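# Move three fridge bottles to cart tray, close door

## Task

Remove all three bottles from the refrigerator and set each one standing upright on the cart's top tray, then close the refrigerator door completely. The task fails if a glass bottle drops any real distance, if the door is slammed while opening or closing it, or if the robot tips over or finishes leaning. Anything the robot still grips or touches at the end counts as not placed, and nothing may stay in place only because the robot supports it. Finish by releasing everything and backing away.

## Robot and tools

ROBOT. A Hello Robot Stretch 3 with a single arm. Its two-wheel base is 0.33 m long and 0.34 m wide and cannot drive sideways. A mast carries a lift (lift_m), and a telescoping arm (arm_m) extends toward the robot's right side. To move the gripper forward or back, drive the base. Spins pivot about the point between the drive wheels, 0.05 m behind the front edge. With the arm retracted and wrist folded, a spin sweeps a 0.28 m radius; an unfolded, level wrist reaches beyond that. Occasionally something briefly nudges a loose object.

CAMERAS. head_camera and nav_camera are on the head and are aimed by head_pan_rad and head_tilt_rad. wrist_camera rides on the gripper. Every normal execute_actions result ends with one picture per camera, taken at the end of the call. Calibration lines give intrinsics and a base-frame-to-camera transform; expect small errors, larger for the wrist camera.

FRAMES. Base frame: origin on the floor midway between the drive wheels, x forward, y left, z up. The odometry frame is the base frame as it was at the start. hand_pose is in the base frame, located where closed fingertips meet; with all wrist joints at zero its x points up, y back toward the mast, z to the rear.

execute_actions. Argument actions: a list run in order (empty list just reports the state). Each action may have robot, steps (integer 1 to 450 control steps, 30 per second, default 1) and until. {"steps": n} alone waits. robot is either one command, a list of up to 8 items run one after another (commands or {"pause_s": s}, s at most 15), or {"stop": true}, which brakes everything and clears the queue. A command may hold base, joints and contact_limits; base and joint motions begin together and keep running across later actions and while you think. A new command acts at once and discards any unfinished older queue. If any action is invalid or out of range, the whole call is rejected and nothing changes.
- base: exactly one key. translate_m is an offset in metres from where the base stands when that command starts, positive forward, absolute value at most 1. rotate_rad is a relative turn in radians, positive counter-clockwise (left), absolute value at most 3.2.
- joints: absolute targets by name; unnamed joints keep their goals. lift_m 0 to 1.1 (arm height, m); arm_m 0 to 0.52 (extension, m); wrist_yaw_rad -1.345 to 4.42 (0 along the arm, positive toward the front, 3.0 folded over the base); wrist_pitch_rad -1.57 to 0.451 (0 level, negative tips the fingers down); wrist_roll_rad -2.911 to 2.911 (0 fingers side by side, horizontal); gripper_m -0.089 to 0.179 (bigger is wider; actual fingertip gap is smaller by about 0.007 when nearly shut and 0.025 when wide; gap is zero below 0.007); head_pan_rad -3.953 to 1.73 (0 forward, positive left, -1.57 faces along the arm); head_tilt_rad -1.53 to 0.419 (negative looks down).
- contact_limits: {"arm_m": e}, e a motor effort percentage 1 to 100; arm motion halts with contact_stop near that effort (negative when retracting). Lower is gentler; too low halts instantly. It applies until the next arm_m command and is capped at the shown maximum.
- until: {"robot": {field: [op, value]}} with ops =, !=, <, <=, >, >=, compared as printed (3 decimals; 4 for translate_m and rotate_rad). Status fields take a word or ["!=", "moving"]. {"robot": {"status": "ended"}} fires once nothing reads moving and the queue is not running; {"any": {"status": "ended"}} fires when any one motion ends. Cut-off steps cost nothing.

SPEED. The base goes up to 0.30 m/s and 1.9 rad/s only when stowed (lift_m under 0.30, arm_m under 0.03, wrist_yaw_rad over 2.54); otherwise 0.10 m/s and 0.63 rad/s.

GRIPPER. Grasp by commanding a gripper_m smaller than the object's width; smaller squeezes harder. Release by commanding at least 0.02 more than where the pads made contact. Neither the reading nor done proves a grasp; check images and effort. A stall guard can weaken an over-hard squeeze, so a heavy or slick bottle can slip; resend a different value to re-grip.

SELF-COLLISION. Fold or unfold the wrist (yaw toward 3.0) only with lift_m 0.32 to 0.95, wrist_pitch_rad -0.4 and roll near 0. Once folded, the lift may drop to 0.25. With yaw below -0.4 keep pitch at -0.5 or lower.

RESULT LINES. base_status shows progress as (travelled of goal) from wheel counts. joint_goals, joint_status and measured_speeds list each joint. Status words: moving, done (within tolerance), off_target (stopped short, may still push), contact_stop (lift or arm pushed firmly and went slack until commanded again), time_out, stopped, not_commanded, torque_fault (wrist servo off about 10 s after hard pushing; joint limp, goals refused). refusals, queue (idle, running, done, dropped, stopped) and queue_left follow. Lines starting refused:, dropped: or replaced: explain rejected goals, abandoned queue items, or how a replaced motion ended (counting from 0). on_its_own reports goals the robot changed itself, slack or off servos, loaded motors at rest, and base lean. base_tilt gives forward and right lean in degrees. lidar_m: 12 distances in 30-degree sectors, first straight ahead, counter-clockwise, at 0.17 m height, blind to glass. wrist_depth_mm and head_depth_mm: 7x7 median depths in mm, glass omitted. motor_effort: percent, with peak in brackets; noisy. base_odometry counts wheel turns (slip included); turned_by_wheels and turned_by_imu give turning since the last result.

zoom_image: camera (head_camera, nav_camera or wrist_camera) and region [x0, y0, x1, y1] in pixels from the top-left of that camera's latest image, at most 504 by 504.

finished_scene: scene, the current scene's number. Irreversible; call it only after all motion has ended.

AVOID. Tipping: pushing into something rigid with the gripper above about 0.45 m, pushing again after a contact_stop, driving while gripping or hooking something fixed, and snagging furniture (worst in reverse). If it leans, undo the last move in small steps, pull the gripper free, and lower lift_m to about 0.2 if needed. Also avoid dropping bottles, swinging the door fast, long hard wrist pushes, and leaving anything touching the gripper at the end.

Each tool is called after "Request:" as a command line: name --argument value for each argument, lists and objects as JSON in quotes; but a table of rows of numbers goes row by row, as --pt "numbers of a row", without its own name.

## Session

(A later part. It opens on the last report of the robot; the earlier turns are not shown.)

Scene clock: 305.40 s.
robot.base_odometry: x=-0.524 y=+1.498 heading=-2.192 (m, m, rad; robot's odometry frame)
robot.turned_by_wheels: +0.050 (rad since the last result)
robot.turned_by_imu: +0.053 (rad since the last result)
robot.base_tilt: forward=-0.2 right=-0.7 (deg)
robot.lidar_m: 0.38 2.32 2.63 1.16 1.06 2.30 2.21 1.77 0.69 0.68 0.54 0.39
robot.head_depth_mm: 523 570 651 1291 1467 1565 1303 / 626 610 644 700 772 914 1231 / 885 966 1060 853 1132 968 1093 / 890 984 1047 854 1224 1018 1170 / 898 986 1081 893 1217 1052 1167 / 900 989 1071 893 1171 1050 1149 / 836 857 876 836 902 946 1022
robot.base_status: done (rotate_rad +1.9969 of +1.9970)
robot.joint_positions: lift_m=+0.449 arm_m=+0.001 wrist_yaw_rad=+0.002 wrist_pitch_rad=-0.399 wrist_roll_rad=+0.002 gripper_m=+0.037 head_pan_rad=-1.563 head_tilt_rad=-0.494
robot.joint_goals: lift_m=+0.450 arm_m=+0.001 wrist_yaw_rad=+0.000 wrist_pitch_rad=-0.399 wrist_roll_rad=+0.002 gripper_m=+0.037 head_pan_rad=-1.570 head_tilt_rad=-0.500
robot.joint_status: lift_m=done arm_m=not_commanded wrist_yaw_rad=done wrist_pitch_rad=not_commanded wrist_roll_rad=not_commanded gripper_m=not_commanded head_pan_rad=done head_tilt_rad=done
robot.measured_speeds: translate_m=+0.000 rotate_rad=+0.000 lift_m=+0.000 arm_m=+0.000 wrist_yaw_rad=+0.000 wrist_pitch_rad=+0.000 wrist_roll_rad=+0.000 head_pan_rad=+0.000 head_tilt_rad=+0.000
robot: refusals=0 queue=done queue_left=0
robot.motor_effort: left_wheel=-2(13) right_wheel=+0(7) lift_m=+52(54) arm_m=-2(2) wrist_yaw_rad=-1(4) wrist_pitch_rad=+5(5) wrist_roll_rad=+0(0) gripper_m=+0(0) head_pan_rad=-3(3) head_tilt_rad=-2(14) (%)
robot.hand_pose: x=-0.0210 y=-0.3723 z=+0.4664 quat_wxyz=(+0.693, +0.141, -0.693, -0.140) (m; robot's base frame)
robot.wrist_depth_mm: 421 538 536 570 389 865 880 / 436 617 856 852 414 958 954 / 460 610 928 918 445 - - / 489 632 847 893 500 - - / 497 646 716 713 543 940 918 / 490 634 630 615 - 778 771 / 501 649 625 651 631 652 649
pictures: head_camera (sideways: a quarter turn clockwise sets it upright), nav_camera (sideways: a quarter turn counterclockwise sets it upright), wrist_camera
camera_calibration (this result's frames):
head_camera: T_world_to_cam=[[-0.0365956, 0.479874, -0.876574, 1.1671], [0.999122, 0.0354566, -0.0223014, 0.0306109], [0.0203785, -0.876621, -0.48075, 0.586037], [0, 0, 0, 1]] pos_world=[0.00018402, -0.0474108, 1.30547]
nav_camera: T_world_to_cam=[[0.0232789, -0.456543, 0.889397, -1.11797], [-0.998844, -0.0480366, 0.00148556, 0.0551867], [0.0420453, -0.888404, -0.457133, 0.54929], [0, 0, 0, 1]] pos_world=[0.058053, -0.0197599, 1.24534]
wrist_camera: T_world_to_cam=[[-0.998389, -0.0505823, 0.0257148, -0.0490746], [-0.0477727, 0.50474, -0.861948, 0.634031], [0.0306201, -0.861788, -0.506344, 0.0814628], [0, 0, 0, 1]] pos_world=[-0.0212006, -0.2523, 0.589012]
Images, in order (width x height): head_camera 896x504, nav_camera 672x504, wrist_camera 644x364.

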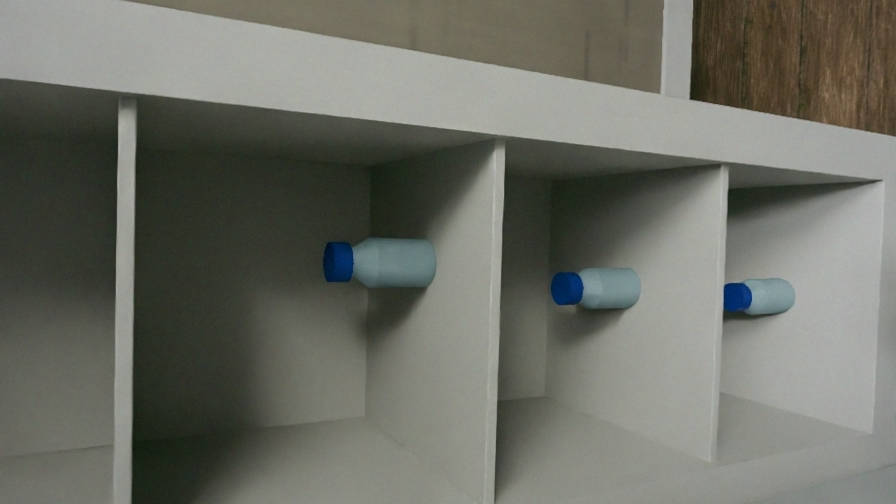

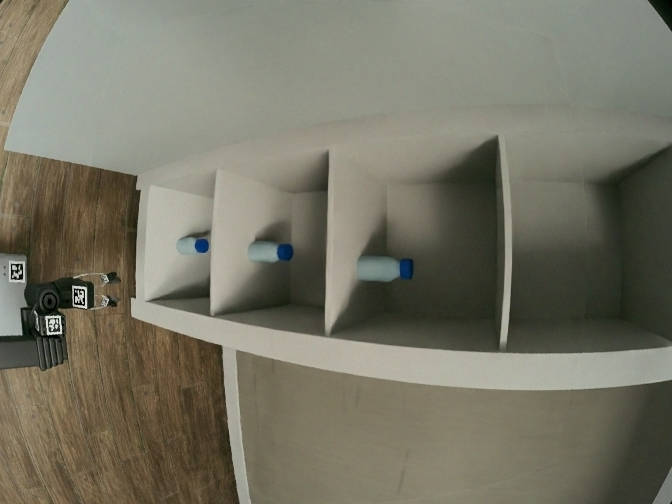

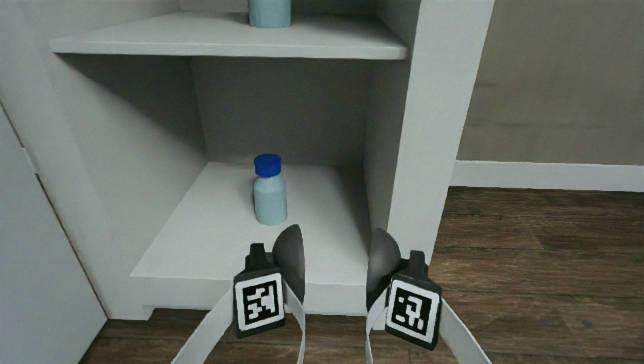

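Request:
execute_actions --actions '[{"robot": {"base": {"translate_m": 0.055}, "joints": {"lift_m": 0.85, "wrist_pitch_rad": 0.0, "gripper_m": 0.16, "head_tilt_rad": -0.4}}, "steps": 450, "until": {"robot": {"status": "ended"}}}]'

Scene clock: 351.40 s.
robot.base_odometry: x=-0.556 y=+1.454 heading=-2.192 (m, m, rad; robot's odometry frame)
robot.turned_by_wheels: +0.000 (rad since the last result)
robot.turned_by_imu: +0.001 (rad since the last result)
robot.base_tilt: forward=-0.2 right=-0.7 (deg)
robot.lidar_m: 0.32 2.26 2.64 1.32 1.11 2.36 2.26 1.76 0.70 0.69 0.46 0.33
robot.head_depth_mm: 572 578 617 661 733 1485 1381 / 886 893 882 852 769 887 890 / 906 964 1046 967 1215 1044 908 / 911 969 1051 901 1034 1012 1149 / 914 971 1056 1020 1237 1070 1205 / 908 952 1041 949 1008 995 1137 / 704 710 728 739 767 824 890
robot.base_status: done (translate_m +0.0550 of +0.0550)
robot.joint_positions: lift_m=+0.849 arm_m=+0.001 wrist_yaw_rad=+0.002 wrist_pitch_rad=-0.023 wrist_roll_rad=+0.002 gripper_m=+0.160 head_pan_rad=-1.563 head_tilt_rad=-0.409
robot.joint_goals: lift_m=+0.850 arm_m=+0.001 wrist_yaw_rad=+0.000 wrist_pitch_rad=+0.000 wrist_roll_rad=+0.002 gripper_m=+0.160 head_pan_rad=-1.570 head_tilt_rad=-0.400
robot.joint_status: lift_m=done arm_m=not_commanded wrist_yaw_rad=done wrist_pitch_rad=done wrist_roll_rad=not_commanded gripper_m=done head_pan_rad=done head_tilt_rad=done
robot.measured_speeds: translate_m=+0.000 rotate_rad=+0.000 lift_m=+0.000 arm_m=+0.000 wrist_yaw_rad=+0.000 wrist_pitch_rad=+0.000 wrist_roll_rad=+0.000 head_pan_rad=+0.000 head_tilt_rad=+0.000
robot: refusals=0 queue=done queue_left=0
robot.motor_effort: left_wheel=-2(5) right_wheel=+0(3) lift_m=+53(55) arm_m=-2(2) wrist_yaw_rad=-2(2) wrist_pitch_rad=+7(6) wrist_roll_rad=+0(0) gripper_m=+1(85) head_pan_rad=-3(2) head_tilt_rad=+3(11) (%)
robot.hand_pose: x=-0.0210 y=-0.4011 z=+0.9582 quat_wxyz=(+0.707, +0.009, -0.708, -0.008) (m; robot's base frame)
robot.wrist_depth_mm: 403 513 818 797 629 391 915 / 414 526 845 850 626 404 934 / 423 524 852 853 612 413 977 / 436 498 674 597 526 429 988 / 446 473 901 900 467 721 - / 418 - 930 955 568 446 - / 398 586 807 781 548 - -
pictures: head_camera (sideways: a quarter turn clockwise sets it upright), nav_camera (sideways: a quarter turn counterclockwise sets it upright), wrist_camera
camera_calibration (this result's frames):
head_camera: T_world_to_cam=[[-0.0360323, 0.404016, -0.914042, 1.21597], [0.999137, 0.0334685, -0.0245934, 0.0335973], [0.0206555, -0.914139, -0.404874, 0.487302], [0, 0, 0, 1]] pos_world=[0.000180415, -0.046934, 1.30957]
nav_camera: T_world_to_cam=[[0.0227082, -0.379685, 0.924837, -1.16421], [-0.998847, -0.0477639, 0.00491633, 0.0507198], [0.0423072, -0.923882, -0.380331, 0.449347], [0, 0, 0, 1]] pos_world=[0.0580878, -0.024466, 1.24736]
wrist_camera: T_world_to_cam=[[-0.998425, -0.0375069, 0.0417171, -0.0732716], [-0.0469933, 0.153048, -0.987101, 1.05133], [0.0306383, -0.987507, -0.154569, -0.0818981], [0, 0, 0, 1]] pos_world=[-0.0212417, -0.244526, 1.02816]
Images, in order (width x height): head_camera 896x504, nav_camera 672x504, wrist_camera 644x364.

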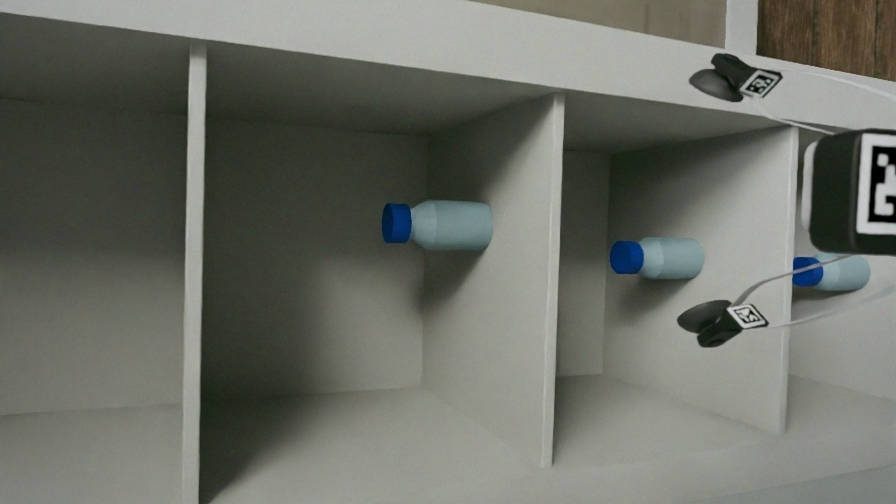

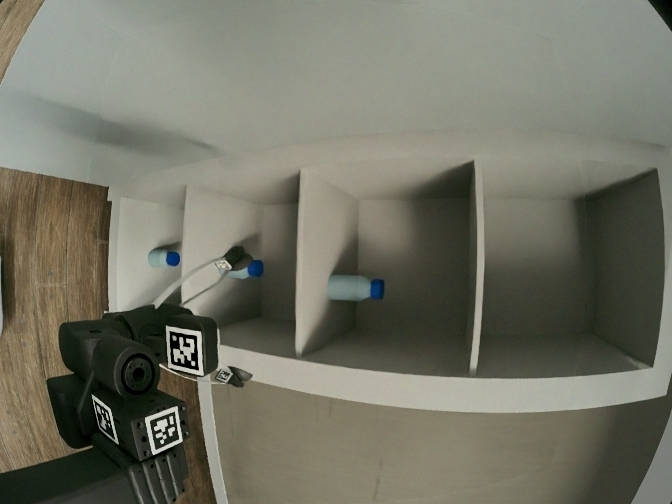

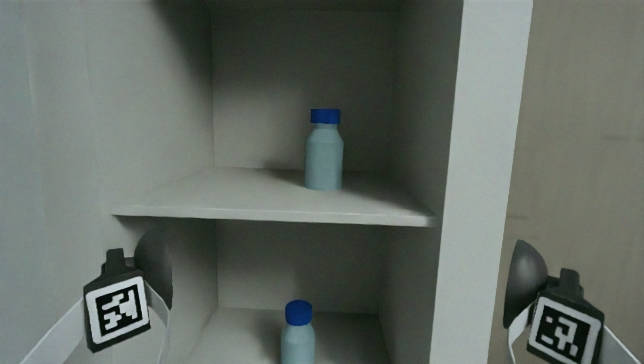

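Request:
zoom_image --camera "wrist_camera" --region '[260, 90, 400, 230]'

Request:
zoom_image --camera "wrist_camera" --region '[70, 200, 640, 364]'

Region (260, 90, 400, 230) of wrist_camera's 644x364 image, scaled by 3.600.

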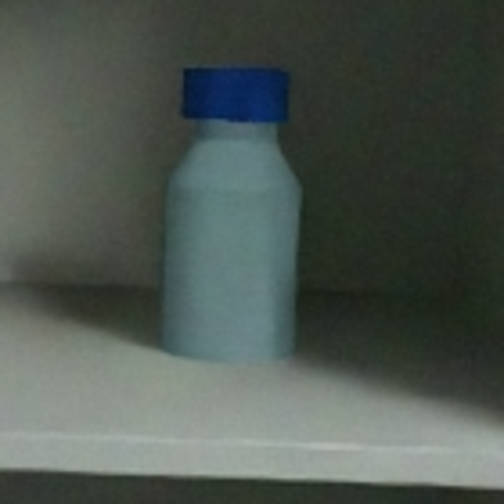

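Region (70, 200, 640, 364) is 570x164 pixels. A region can be at most 504 by 504 pixels.

Request:
zoom_image --camera "wrist_camera" --region '[80, 200, 584, 364]'

Region (80, 200, 584, 364) of wrist_camera's 644x364 image, scaled by 1.000; it fills the top 164 rows of this view, and the rest is white.

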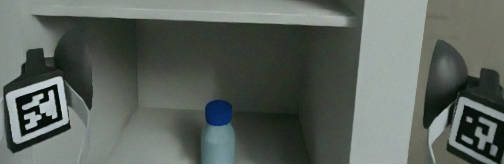

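Request:
execute_actions --actions '[{"robot": {"base": {"translate_m": 0.022}, "joints": {"lift_m": 0.866, "arm_m": 0.25}}, "steps": 450, "until": {"robot": {"status": "ended"}}}]'

Scene clock: 419.23 s.
robot.base_odometry: x=-0.569 y=+1.436 heading=-2.192 (m, m, rad; robot's odometry frame)
robot.turned_by_wheels: +0.000 (rad since the last result)
robot.turned_by_imu: +0.000 (rad since the last result)
robot.base_tilt: forward=-0.2 right=-0.7 (deg)
robot.lidar_m: 0.30 2.25 2.63 1.38 1.16 2.38 2.28 1.77 0.69 0.71 0.43 0.31
robot.head_depth_mm: 647 631 631 669 709 - 1265 / 895 937 992 908 - 896 914 / 906 960 1046 904 - 959 1172 / 914 968 1054 994 1014 1008 1157 / 911 972 1059 1024 1233 1036 1204 / 898 926 959 902 928 964 1047 / 645 652 669 700 754 799 839
robot.base_status: done (translate_m +0.0220 of +0.0220)
robot.joint_positions: lift_m=+0.865 arm_m=+0.250 wrist_yaw_rad=+0.001 wrist_pitch_rad=-0.023 wrist_roll_rad=+0.002 gripper_m=+0.160 head_pan_rad=-1.563 head_tilt_rad=-0.409
robot.joint_goals: lift_m=+0.866 arm_m=+0.250 wrist_yaw_rad=+0.000 wrist_pitch_rad=+0.000 wrist_roll_rad=+0.002 gripper_m=+0.160 head_pan_rad=-1.570 head_tilt_rad=-0.400
robot.joint_status: lift_m=done arm_m=done wrist_yaw_rad=done wrist_pitch_rad=done wrist_roll_rad=not_commanded gripper_m=done head_pan_rad=done head_tilt_rad=done
robot.measured_speeds: translate_m=+0.000 rotate_rad=+0.000 lift_m=+0.000 arm_m=+0.000 wrist_yaw_rad=+0.000 wrist_pitch_rad=+0.000 wrist_roll_rad=+0.000 head_pan_rad=+0.000 head_tilt_rad=+0.000
robot: refusals=0 queue=done queue_left=0
robot.motor_effort: left_wheel=-2(6) right_wheel=+0(3) lift_m=+52(52) arm_m=+3(2) wrist_yaw_rad=-1(1) wrist_pitch_rad=+7(7) wrist_roll_rad=+0(0) gripper_m=+0(0) head_pan_rad=-3(3) head_tilt_rad=+3(4) (%)
robot.hand_pose: x=-0.0212 y=-0.6504 z=+0.9742 quat_wxyz=(+0.707, +0.009, -0.708, -0.008) (m; robot's base frame)
robot.wrist_depth_mm: 344 487 570 573 571 328 212 / 343 482 591 587 588 320 211 / 350 494 612 607 598 317 208 / 343 498 632 358 586 319 207 / 335 412 403 359 419 314 206 / 268 - 277 280 286 289 195 / 226 218 220 213 215 217 184
pictures: head_camera (sideways: a quarter turn clockwise sets it upright), nav_camera (sideways: a quarter turn counterclockwise sets it upright), wrist_camera
camera_calibration (this result's frames):
head_camera: T_world_to_cam=[[-0.0360308, 0.4038, -0.914137, 1.21609], [0.999137, 0.0334629, -0.0245996, 0.0336053], [0.0206564, -0.914235, -0.404658, 0.487021], [0, 0, 0, 1]] pos_world=[0.000180413, -0.0469322, 1.30958]
nav_camera: T_world_to_cam=[[0.0227067, -0.379466, 0.924927, -1.16433], [-0.998847, -0.047763, 0.00492586, 0.0507074], [0.0423081, -0.923972, -0.380113, 0.449063], [0, 0, 0, 1]] pos_world=[0.0580879, -0.0244789, 1.24736]
wrist_camera: T_world_to_cam=[[-0.998458, -0.0366176, 0.041723, -0.0829423], [-0.0468578, 0.152923, -0.987127, 1.10525], [0.0297658, -0.987559, -0.154403, -0.32573], [0, 0, 0, 1]] pos_world=[-0.0213292, -0.493733, 1.04419]
Images, in order (width x height): head_camera 896x504, nav_camera 672x504, wrist_camera 644x364.

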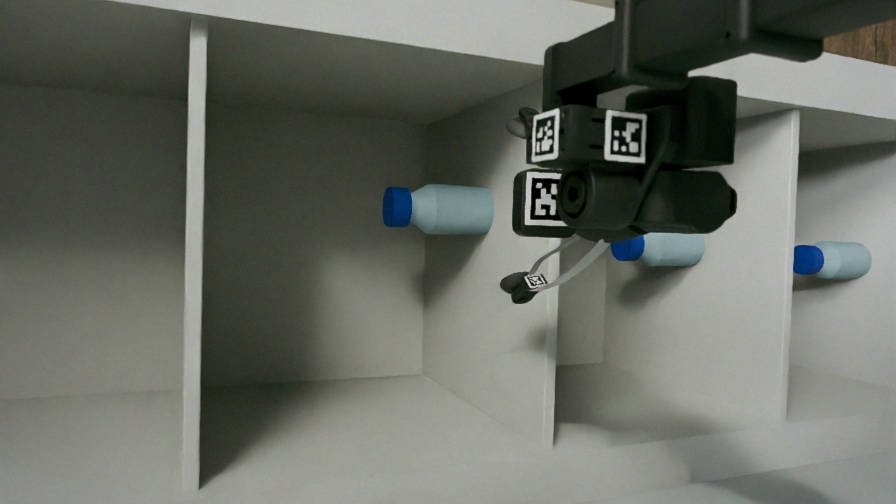

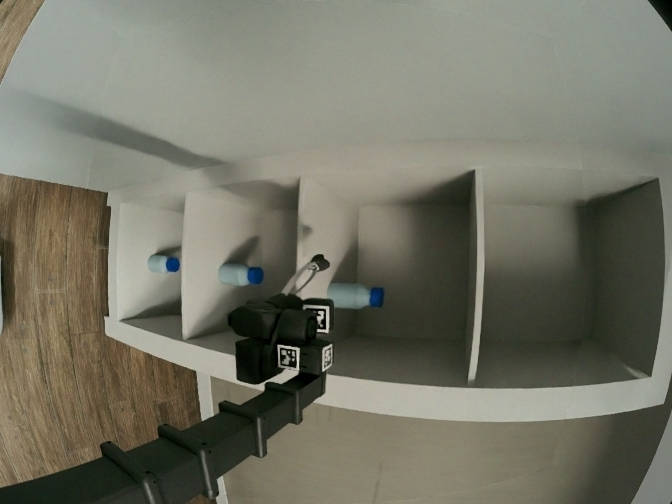

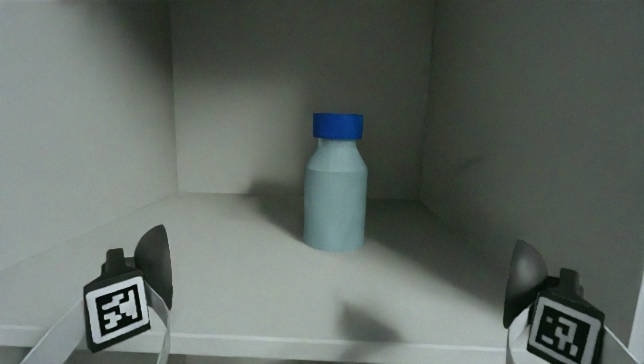

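Request:
execute_actions --actions '[{"robot": {"joints": {"arm_m": 0.465}}, "steps": 450, "until": {"robot": {"status": "ended"}}}]'

Scene clock: 444.77 s.
robot.base_odometry: x=-0.569 y=+1.436 heading=-2.192 (m, m, rad; robot's odometry frame)
robot.turned_by_wheels: +0.000 (rad since the last result)
robot.turned_by_imu: +0.000 (rad since the last result)
robot.base_tilt: forward=-0.2 right=-0.7 (deg)
robot.lidar_m: 0.30 2.25 2.63 1.38 1.16 2.36 2.29 1.76 0.69 0.71 0.43 0.31
robot.head_depth_mm: 646 630 628 667 702 - 907 / 891 939 996 874 1038 916 914 / 904 963 1044 1095 1241 1040 1172 / 909 968 1052 1066 1032 1010 1156 / 912 966 1059 1024 1239 1037 1206 / 898 927 961 905 927 962 1048 / 646 654 672 698 753 800 837
robot.base_status: done (translate_m +0.0220 of +0.0220)
robot.joint_positions: lift_m=+0.865 arm_m=+0.465 wrist_yaw_rad=+0.001 wrist_pitch_rad=-0.023 wrist_roll_rad=+0.002 gripper_m=+0.160 head_pan_rad=-1.563 head_tilt_rad=-0.409
robot.joint_goals: lift_m=+0.866 arm_m=+0.465 wrist_yaw_rad=+0.000 wrist_pitch_rad=+0.000 wrist_roll_rad=+0.002 gripper_m=+0.160 head_pan_rad=-1.570 head_tilt_rad=-0.400
robot.joint_status: lift_m=done arm_m=done wrist_yaw_rad=done wrist_pitch_rad=done wrist_roll_rad=not_commanded gripper_m=done head_pan_rad=done head_tilt_rad=done
robot.measured_speeds: translate_m=+0.000 rotate_rad=+0.000 lift_m=+0.000 arm_m=+0.000 wrist_yaw_rad=+0.000 wrist_pitch_rad=+0.000 wrist_roll_rad=+0.000 head_pan_rad=+0.000 head_tilt_rad=+0.000
robot: refusals=0 queue=done queue_left=0
robot.motor_effort: left_wheel=-2(2) right_wheel=+0(0) lift_m=+53(53) arm_m=+3(4) wrist_yaw_rad=-1(1) wrist_pitch_rad=+7(7) wrist_roll_rad=+0(0) gripper_m=+0(0) head_pan_rad=-3(3) head_tilt_rad=+3(3) (%)
robot.hand_pose: x=-0.0212 y=-0.8654 z=+0.9742 quat_wxyz=(+0.707, +0.009, -0.708, -0.008) (m; robot's base frame)
robot.wrist_depth_mm: 346 377 368 366 363 322 209 / 351 384 384 378 369 319 208 / 342 389 393 130 380 316 206 / 347 401 399 138 399 311 204 / 341 411 397 132 355 308 203 / 265 - 272 131 251 291 192 / 205 196 206 135 196 215 179
pictures: head_camera (sideways: a quarter turn clockwise sets it upright), nav_camera (sideways: a quarter turn counterclockwise sets it upright), wrist_camera
camera_calibration (this result's frames):
head_camera: T_world_to_cam=[[-0.0360302, 0.403728, -0.91417, 1.21614], [0.999137, 0.0334609, -0.0246017, 0.0336081], [0.0206565, -0.914267, -0.404585, 0.486926], [0, 0, 0, 1]] pos_world=[0.000180403, -0.0469315, 1.30958]
nav_camera: T_world_to_cam=[[0.0227061, -0.379393, 0.924957, -1.16437], [-0.998847, -0.0477625, 0.00492908, 0.0507032], [0.0423082, -0.924002, -0.38004, 0.448967], [0, 0, 0, 1]] pos_world=[0.058088, -0.0244832, 1.24736]
wrist_camera: T_world_to_cam=[[-0.998459, -0.0365765, 0.0417245, -0.0907915], [-0.0468519, 0.152887, -0.987133, 1.13811], [0.0297267, -0.987567, -0.154365, -0.538097], [0, 0, 0, 1]] pos_world=[-0.0213331, -0.708729, 1.04419]
Images, in order (width x height): head_camera 896x504, nav_camera 672x504, wrist_camera 644x364.

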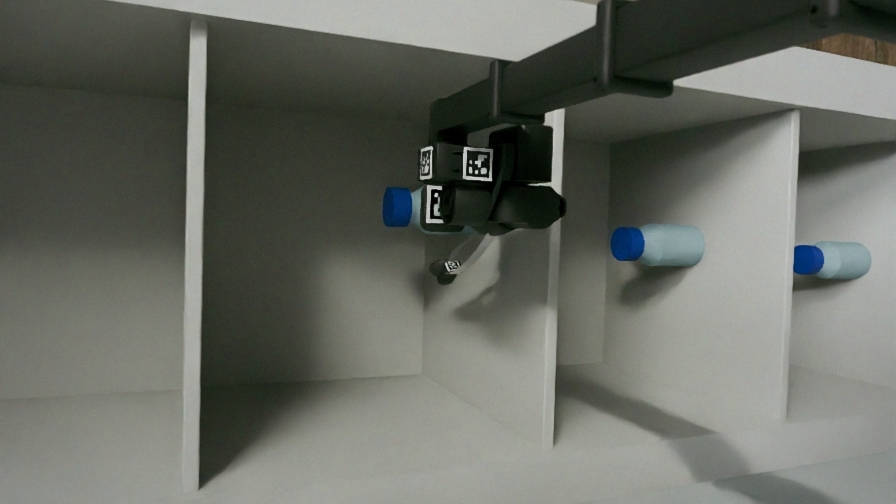

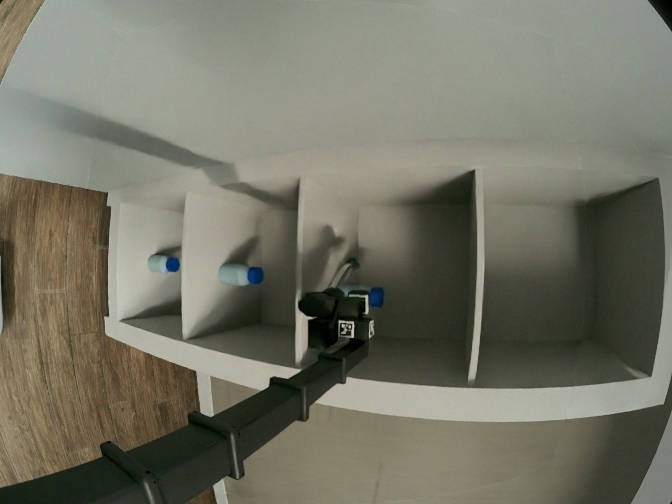

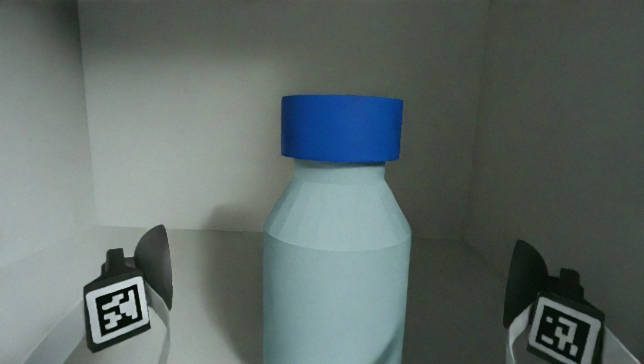

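Request:
execute_actions --actions '[{"robot": {"joints": {"gripper_m": 0.03}}, "steps": 150, "until": {"robot": {"status": "ended"}}}]'

Scene clock: 460.33 s.
robot.base_odometry: x=-0.569 y=+1.436 heading=-2.192 (m, m, rad; robot's odometry frame)
robot.turned_by_wheels: +0.000 (rad since the last result)
robot.turned_by_imu: +0.000 (rad since the last result)
robot.base_tilt: forward=-0.2 right=-0.7 (deg)
robot.lidar_m: 0.30 2.25 2.64 1.38 1.16 2.37 2.28 1.76 0.69 0.71 0.43 0.31
robot.head_depth_mm: 647 631 630 668 703 - 910 / 891 940 993 876 1039 915 913 / 906 961 1049 1099 1243 1039 1177 / 907 965 1052 997 1032 1006 1156 / 912 966 1055 1023 1237 1034 1202 / 898 928 961 900 924 964 1048 / 645 654 670 700 755 800 843
robot.base_status: done (translate_m +0.0220 of +0.0220)
robot.joint_positions: lift_m=+0.865 arm_m=+0.465 wrist_yaw_rad=+0.001 wrist_pitch_rad=-0.023 wrist_roll_rad=+0.002 gripper_m=+0.031 head_pan_rad=-1.563 head_tilt_rad=-0.409
robot.joint_goals: lift_m=+0.866 arm_m=+0.465 wrist_yaw_rad=+0.000 wrist_pitch_rad=+0.000 wrist_roll_rad=+0.002 gripper_m=+0.030 head_pan_rad=-1.570 head_tilt_rad=-0.400
robot.joint_status: lift_m=done arm_m=done wrist_yaw_rad=done wrist_pitch_rad=done wrist_roll_rad=not_commanded gripper_m=done head_pan_rad=done head_tilt_rad=done
robot.measured_speeds: translate_m=+0.000 rotate_rad=+0.000 lift_m=+0.000 arm_m=+0.000 wrist_yaw_rad=+0.000 wrist_pitch_rad=+0.000 wrist_roll_rad=+0.000 head_pan_rad=+0.000 head_tilt_rad=+0.000
robot: refusals=0 queue=done queue_left=0
robot.motor_effort: left_wheel=-1(2) right_wheel=+0(0) lift_m=+53(52) arm_m=+1(4) wrist_yaw_rad=-1(1) wrist_pitch_rad=+7(7) wrist_roll_rad=+0(0) gripper_m=-19(92) head_pan_rad=-3(2) head_tilt_rad=+3(3) (%)
robot.hand_pose: x=-0.0213 y=-0.8655 z=+0.9742 quat_wxyz=(+0.707, +0.009, -0.708, -0.008) (m; robot's base frame)
robot.wrist_depth_mm: 346 374 368 365 365 321 209 / 349 386 381 376 373 318 208 / 344 393 391 129 382 313 205 / 346 402 399 137 390 310 204 / 339 390 395 132 150 310 202 / 266 269 149 131 136 272 201 / 203 205 199 135 153 218 199
pictures: head_camera (sideways: a quarter turn clockwise sets it upright), nav_camera (sideways: a quarter turn counterclockwise sets it upright), wrist_camera
camera_calibration (this result's frames):
head_camera: T_world_to_cam=[[-0.0360303, 0.403728, -0.914169, 1.21614], [0.999137, 0.033461, -0.0246017, 0.0336081], [0.0206566, -0.914267, -0.404585, 0.486926], [0, 0, 0, 1]] pos_world=[0.000180409, -0.0469315, 1.30958]
nav_camera: T_world_to_cam=[[0.0227062, -0.379393, 0.924957, -1.16437], [-0.998847, -0.0477626, 0.00492907, 0.0507032], [0.0423083, -0.924002, -0.38004, 0.448967], [0, 0, 0, 1]] pos_world=[0.058088, -0.0244832, 1.24736]
wrist_camera: T_world_to_cam=[[-0.99846, -0.0365728, 0.0417218, -0.0907915], [-0.0468486, 0.152887, -0.987133, 1.13813], [0.0297235, -0.987567, -0.154365, -0.538232], [0, 0, 0, 1]] pos_world=[-0.0213337, -0.708866, 1.04419]
Images, in order (width x height): head_camera 896x504, nav_camera 672x504, wrist_camera 644x364.

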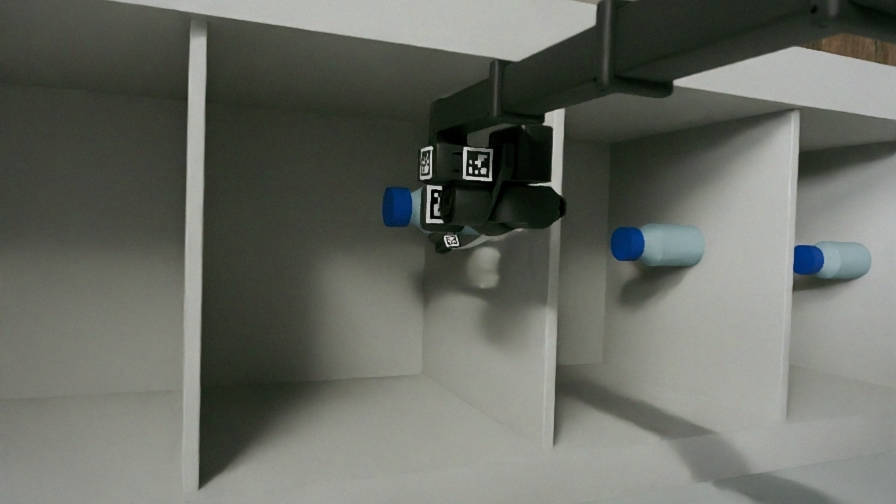

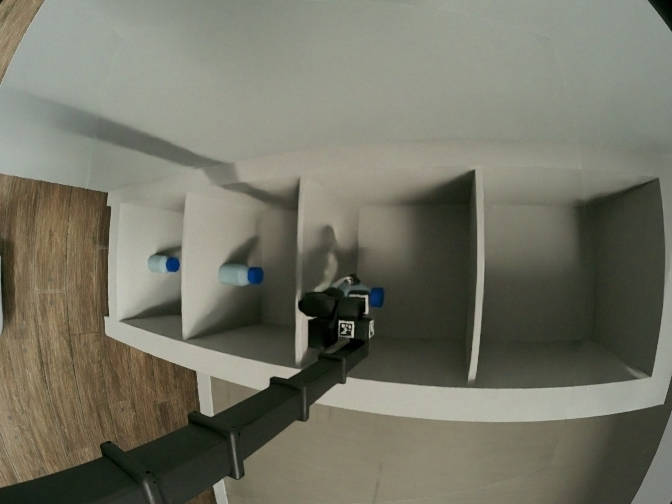

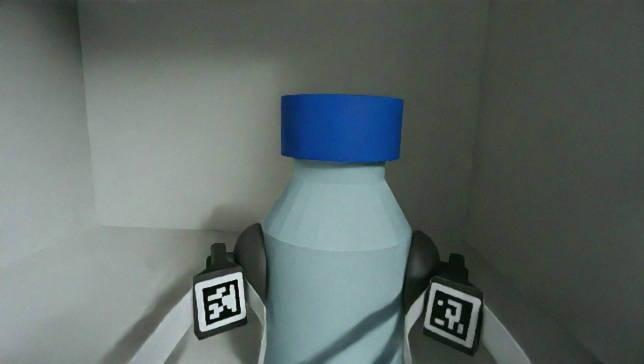

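Request:
execute_actions --actions '[{"robot": {"joints": {"lift_m": 0.9}}, "steps": 150, "until": {"robot": {"status": "ended"}}}, {"steps": 10}]'

Scene clock: 483.07 s.
robot.base_odometry: x=-0.569 y=+1.436 heading=-2.192 (m, m, rad; robot's odometry frame)
robot.turned_by_wheels: +0.000 (rad since the last result)
robot.turned_by_imu: +0.000 (rad since the last result)
robot.base_tilt: forward=-0.2 right=-0.7 (deg)
robot.lidar_m: 0.30 2.25 2.62 1.38 1.16 2.38 2.29 1.76 0.69 0.71 0.43 0.31
robot.head_depth_mm: 647 632 630 665 - 811 1275 / 894 935 991 919 839 906 910 / 906 961 1045 - 1213 1044 1176 / 908 965 1052 1024 1029 1007 1155 / 912 969 1056 1024 1241 1039 1200 / 898 930 962 898 924 959 1046 / 648 654 671 699 753 799 841
robot.base_status: done (translate_m +0.0220 of +0.0220)
robot.joint_positions: lift_m=+0.899 arm_m=+0.465 wrist_yaw_rad=+0.001 wrist_pitch_rad=-0.068 wrist_roll_rad=+0.002 gripper_m=+0.031 head_pan_rad=-1.563 head_tilt_rad=-0.409
robot.joint_goals: lift_m=+0.900 arm_m=+0.465 wrist_yaw_rad=+0.000 wrist_pitch_rad=+0.000 wrist_roll_rad=+0.002 gripper_m=+0.030 head_pan_rad=-1.570 head_tilt_rad=-0.400
robot.joint_status: lift_m=done arm_m=done wrist_yaw_rad=done wrist_pitch_rad=done wrist_roll_rad=not_commanded gripper_m=done head_pan_rad=done head_tilt_rad=done
robot.measured_speeds: translate_m=+0.000 rotate_rad=+0.000 lift_m=+0.000 arm_m=+0.000 wrist_yaw_rad=+0.000 wrist_pitch_rad=+0.000 wrist_roll_rad=+0.000 head_pan_rad=+0.000 head_tilt_rad=+0.000
robot: refusals=0 queue=done queue_left=0
robot.motor_effort: left_wheel=-2(2) right_wheel=+0(0) lift_m=+58(60) arm_m=+1(0) wrist_yaw_rad=+0(1) wrist_pitch_rad=+20(22) wrist_roll_rad=+0(0) gripper_m=-15(16) head_pan_rad=-3(3) head_tilt_rad=+3(4) (%)
robot.hand_pose: x=-0.0213 y=-0.8639 z=+0.9964 quat_wxyz=(+0.706, +0.025, -0.707, -0.024) (m; robot's base frame)
robot.wrist_depth_mm: 348 368 364 360 359 321 208 / 350 380 376 372 369 317 208 / 343 393 390 130 380 317 205 / 348 408 402 137 390 313 204 / 348 416 414 131 151 313 203 / 298 302 148 131 135 286 201 / 232 234 225 134 150 247 201
pictures: head_camera (sideways: a quarter turn clockwise sets it upright), nav_camera (sideways: a quarter turn counterclockwise sets it upright), wrist_camera
camera_calibration (this result's frames):
head_camera: T_world_to_cam=[[-0.0360303, 0.403728, -0.914169, 1.21614], [0.999137, 0.033461, -0.0246017, 0.0336081], [0.0206566, -0.914267, -0.404585, 0.486926], [0, 0, 0, 1]] pos_world=[0.000180409, -0.0469315, 1.30958]
nav_camera: T_world_to_cam=[[0.0227062, -0.379393, 0.924957, -1.16437], [-0.998847, -0.0477626, 0.00492907, 0.0507032], [0.0423083, -0.924002, -0.38004, 0.448967], [0, 0, 0, 1]] pos_world=[0.058088, -0.0244832, 1.24736]
wrist_camera: T_world_to_cam=[[-0.998458, -0.0384404, 0.0400481, -0.0916048], [-0.0468872, 0.197782, -0.979124, 1.1906], [0.0297171, -0.979492, -0.199279, -0.481466], [0, 0, 0, 1]] pos_world=[-0.0213321, -0.710592, 1.07346]
Images, in order (width x height): head_camera 896x504, nav_camera 672x504, wrist_camera 644x364.

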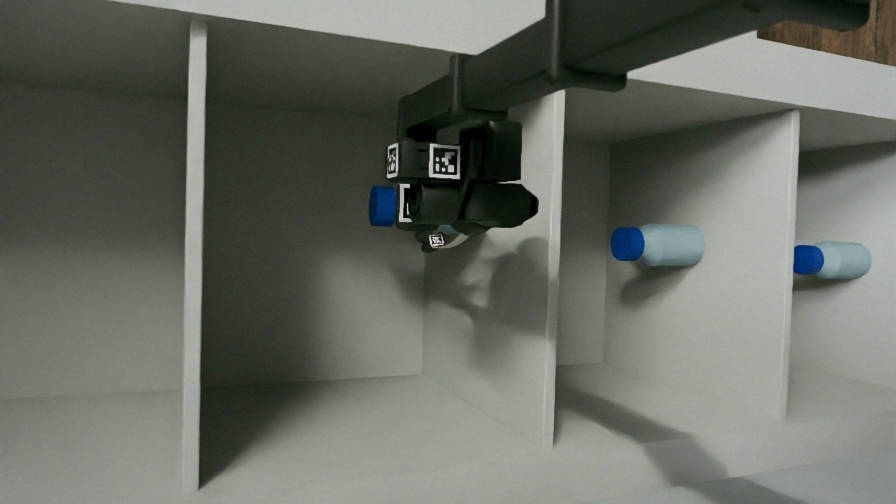

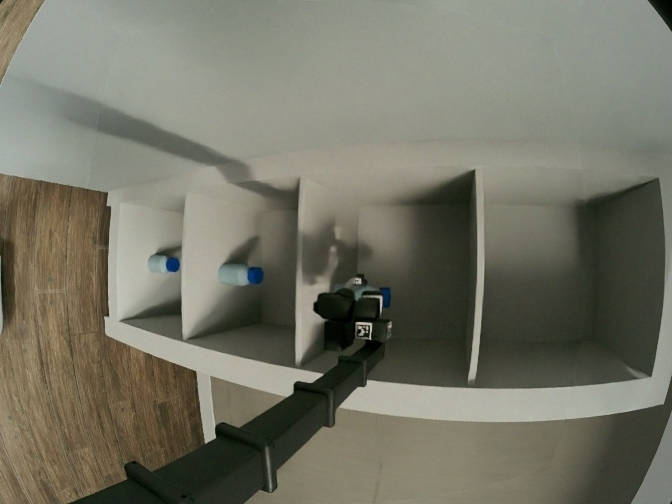

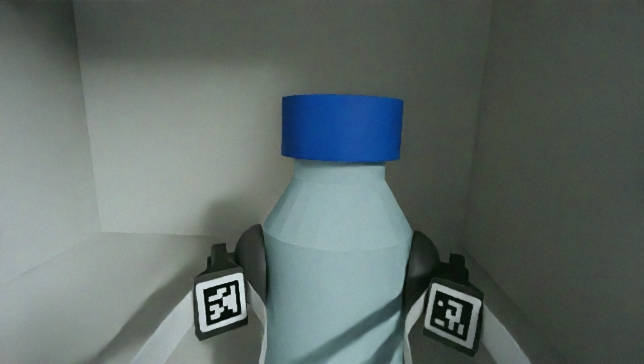

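Request:
execute_actions --actions '[{"robot": [{"joints": {"lift_m": 0.93}}, {"joints": {"arm_m": 0.0}}], "steps": 450, "until": {"robot": {"status": "ended"}}}]'

Scene clock: 584.87 s.
robot.base_odometry: x=-0.569 y=+1.436 heading=-2.192 (m, m, rad; robot's odometry frame)
robot.turned_by_wheels: +0.000 (rad since the last result)
robot.turned_by_imu: +0.001 (rad since the last result)
robot.base_tilt: forward=-0.2 right=-0.7 (deg)
robot.lidar_m: 0.30 2.25 2.63 1.38 1.17 2.38 2.29 1.77 0.69 0.71 0.43 0.31
robot.head_depth_mm: 647 633 629 668 721 818 - / 893 938 992 909 809 824 884 / 905 960 1052 1032 398 404 - / 910 966 1052 1028 760 1007 1147 / 913 972 1053 1024 1236 1036 1201 / 900 930 960 901 926 963 1050 / 647 653 668 698 753 799 842
robot.base_status: done (translate_m +0.0220 of +0.0220)
robot.joint_positions: lift_m=+0.929 arm_m=+0.001 wrist_yaw_rad=+0.001 wrist_pitch_rad=-0.070 wrist_roll_rad=+0.002 gripper_m=+0.031 head_pan_rad=-1.563 head_tilt_rad=-0.409
robot.joint_goals: lift_m=+0.930 arm_m=+0.000 wrist_yaw_rad=+0.000 wrist_pitch_rad=+0.000 wrist_roll_rad=+0.002 gripper_m=+0.030 head_pan_rad=-1.570 head_tilt_rad=-0.400
robot.joint_status: lift_m=done arm_m=done wrist_yaw_rad=done wrist_pitch_rad=done wrist_roll_rad=not_commanded gripper_m=done head_pan_rad=done head_tilt_rad=done
robot.measured_speeds: translate_m=+0.000 rotate_rad=+0.000 lift_m=+0.000 arm_m=+0.000 wrist_yaw_rad=+0.000 wrist_pitch_rad=+0.000 wrist_roll_rad=+0.000 head_pan_rad=+0.000 head_tilt_rad=+0.000
robot: refusals=0 queue=done queue_left=0
robot.motor_effort: left_wheel=-1(1) right_wheel=+0(0) lift_m=+57(59) arm_m=-5(5) wrist_yaw_rad=+0(1) wrist_pitch_rad=+21(21) wrist_roll_rad=+0(0) gripper_m=-15(15) head_pan_rad=-3(3) head_tilt_rad=+3(4) (%)
robot.hand_pose: x=-0.0213 y=-0.3996 z=+1.0259 quat_wxyz=(+0.706, +0.025, -0.707, -0.025) (m; robot's base frame)
robot.wrist_depth_mm: 397 479 746 808 634 383 898 / 407 485 828 835 714 401 948 / 398 489 853 129 470 415 980 / 396 493 764 138 522 431 - / 396 477 555 132 150 443 - / 402 504 148 131 135 - - / 406 498 789 134 149 - -
pictures: head_camera (sideways: a quarter turn clockwise sets it upright), nav_camera (sideways: a quarter turn counterclockwise sets it upright), wrist_camera
camera_calibration (this result's frames):
head_camera: T_world_to_cam=[[-0.0360296, 0.403646, -0.914205, 1.21618], [0.999137, 0.0334587, -0.024604, 0.0336111], [0.0206568, -0.914303, -0.404504, 0.48682], [0, 0, 0, 1]] pos_world=[0.000180398, -0.0469309, 1.30959]
nav_camera: T_world_to_cam=[[0.0227055, -0.379311, 0.924991, -1.16441], [-0.998847, -0.047762, 0.00493266, 0.0506986], [0.0423084, -0.924036, -0.379958, 0.448861], [0, 0, 0, 1]] pos_world=[0.058088, -0.024488, 1.24737]
wrist_camera: T_world_to_cam=[[-0.998462, -0.0384156, 0.0399752, -0.0748804], [-0.0468683, 0.199681, -0.97874, 1.12802], [0.0296166, -0.979108, -0.201174, -0.0187311], [0, 0, 0, 1]] pos_world=[-0.0213423, -0.246459, 1.10326]
Images, in order (width x height): head_camera 896x504, nav_camera 672x504, wrist_camera 644x364.

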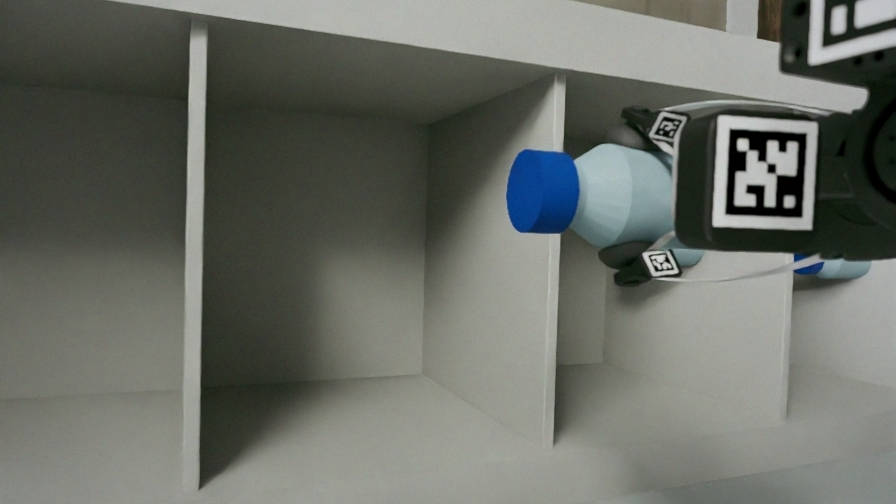

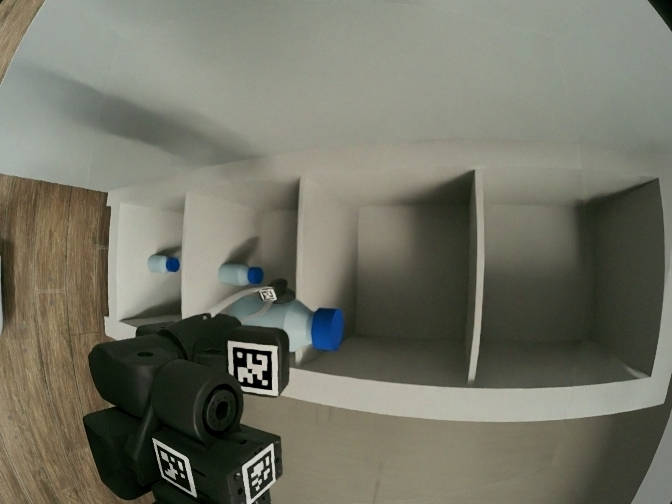

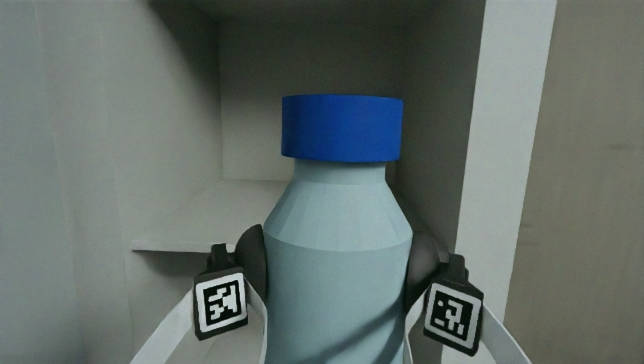

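Request:
execute_actions --actions '[{"robot": [{"base": {"rotate_rad": -1.571}, "joints": {"head_tilt_rad": -0.65}}, {"base": {"translate_m": -1.0}}], "steps": 450, "until": {"robot": {"status": "ended"}}}]'

Scene clock: 625.70 s.
robot.base_odometry: x=+0.244 y=+0.853 heading=+2.520 (m, m, rad; robot's odometry frame)
robot.turned_by_wheels: -1.571 (rad since the last result)
robot.turned_by_imu: -1.601 (rad since the last result)
robot.base_tilt: forward=-0.2 right=-0.7 (deg)
robot.lidar_m: 1.17 1.07 2.57 1.98 2.23 1.61 1.55 0.50 0.39 0.39 2.38 2.32
robot.head_depth_mm: 1896 2118 2383 854 700 - - / 1911 2122 2371 888 666 - - / 1922 2133 2325 404 - - - / 1915 2157 2422 2107 596 1374 1212 / 1927 2159 2432 2203 1724 1420 1195 / 1957 2177 2443 2189 1711 1408 1191 / 1938 2184 2465 2197 1719 1406 1189
robot.base_status: done (translate_m -1.0000 of -1.0000)
robot.joint_positions: lift_m=+0.929 arm_m=+0.001 wrist_yaw_rad=+0.000 wrist_pitch_rad=-0.070 wrist_roll_rad=+0.002 gripper_m=+0.031 head_pan_rad=-1.563 head_tilt_rad=-0.642
robot.joint_goals: lift_m=+0.930 arm_m=+0.000 wrist_yaw_rad=+0.000 wrist_pitch_rad=+0.000 wrist_roll_rad=+0.002 gripper_m=+0.030 head_pan_rad=-1.570 head_tilt_rad=-0.650
robot.joint_status: lift_m=done arm_m=done wrist_yaw_rad=done wrist_pitch_rad=done wrist_roll_rad=not_commanded gripper_m=done head_pan_rad=done head_tilt_rad=done
robot.measured_speeds: translate_m=+0.000 rotate_rad=+0.000 lift_m=+0.000 arm_m=+0.000 wrist_yaw_rad=+0.000 wrist_pitch_rad=+0.000 wrist_roll_rad=+0.000 head_pan_rad=+0.000 head_tilt_rad=+0.000
robot: refusals=0 queue=done queue_left=0
robot.motor_effort: left_wheel=+2(10) right_wheel=-2(5) lift_m=+57(57) arm_m=-4(5) wrist_yaw_rad=-1(1) wrist_pitch_rad=+21(21) wrist_roll_rad=+0(0) gripper_m=-15(15) head_pan_rad=-3(3) head_tilt_rad=-4(19) (%)
robot.hand_pose: x=-0.0214 y=-0.3996 z=+1.0259 quat_wxyz=(+0.706, +0.025, -0.707, -0.025) (m; robot's base frame)
robot.wrist_depth_mm: - - - - - - - / - - - - - - - / - - - 130 - - - / - - - 138 - - - / - - - 132 150 - - / - - 148 130 135 605 578 / - - - 134 149 474 477
pictures: head_camera (sideways: a quarter turn clockwise sets it upright), nav_camera (sideways: a quarter turn counterclockwise sets it upright), wrist_camera
camera_calibration (this result's frames):
head_camera: T_world_to_cam=[[-0.0375184, 0.604151, -0.795986, 1.06202], [0.9991, 0.0384461, -0.0179116, 0.0248921], [0.0197812, -0.795942, -0.60505, 0.747761], [0, 0, 0, 1]] pos_world=[0.000184049, -0.0474049, 1.29823]
nav_camera: T_world_to_cam=[[0.0242176, -0.582973, 0.812131, -1.01722], [-0.998846, -0.0478115, -0.00453513, 0.0630246], [0.0414731, -0.811084, -0.583458, 0.713654], [0, 0, 0, 1]] pos_world=[0.0579892, -0.0111667, 1.24279]
wrist_camera: T_world_to_cam=[[-0.998475, -0.0380843, 0.0399759, -0.074833], [-0.0468027, 0.199697, -0.978739, 1.12802], [0.0292915, -0.979117, -0.201174, -0.0187354], [0, 0, 0, 1]] pos_world=[-0.0213757, -0.246456, 1.10326]
Images, in order (width x height): head_camera 896x504, nav_camera 672x504, wrist_camera 644x364.

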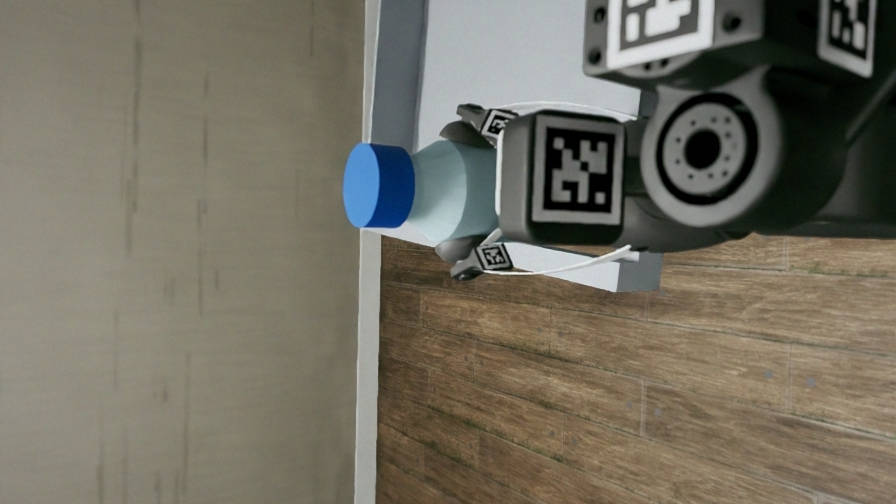

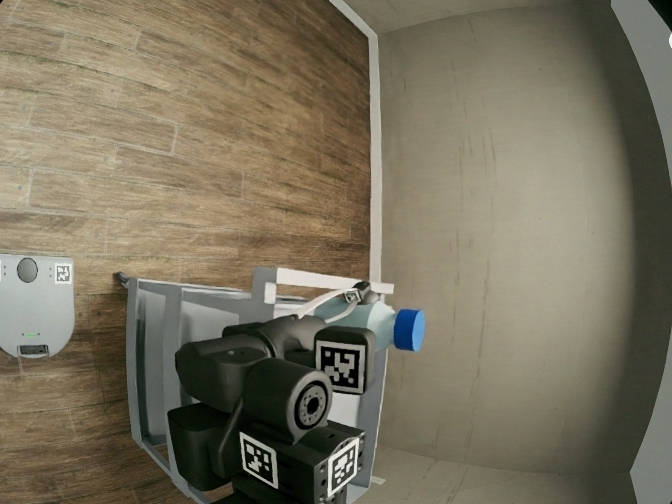

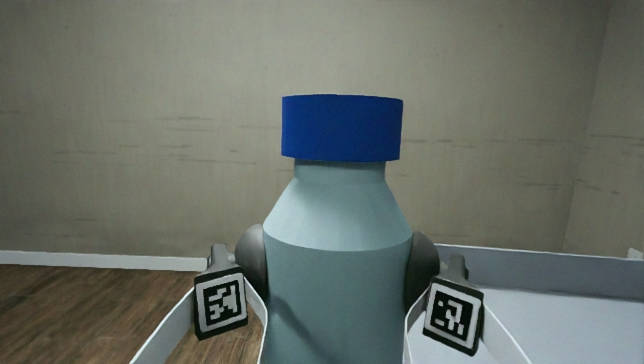

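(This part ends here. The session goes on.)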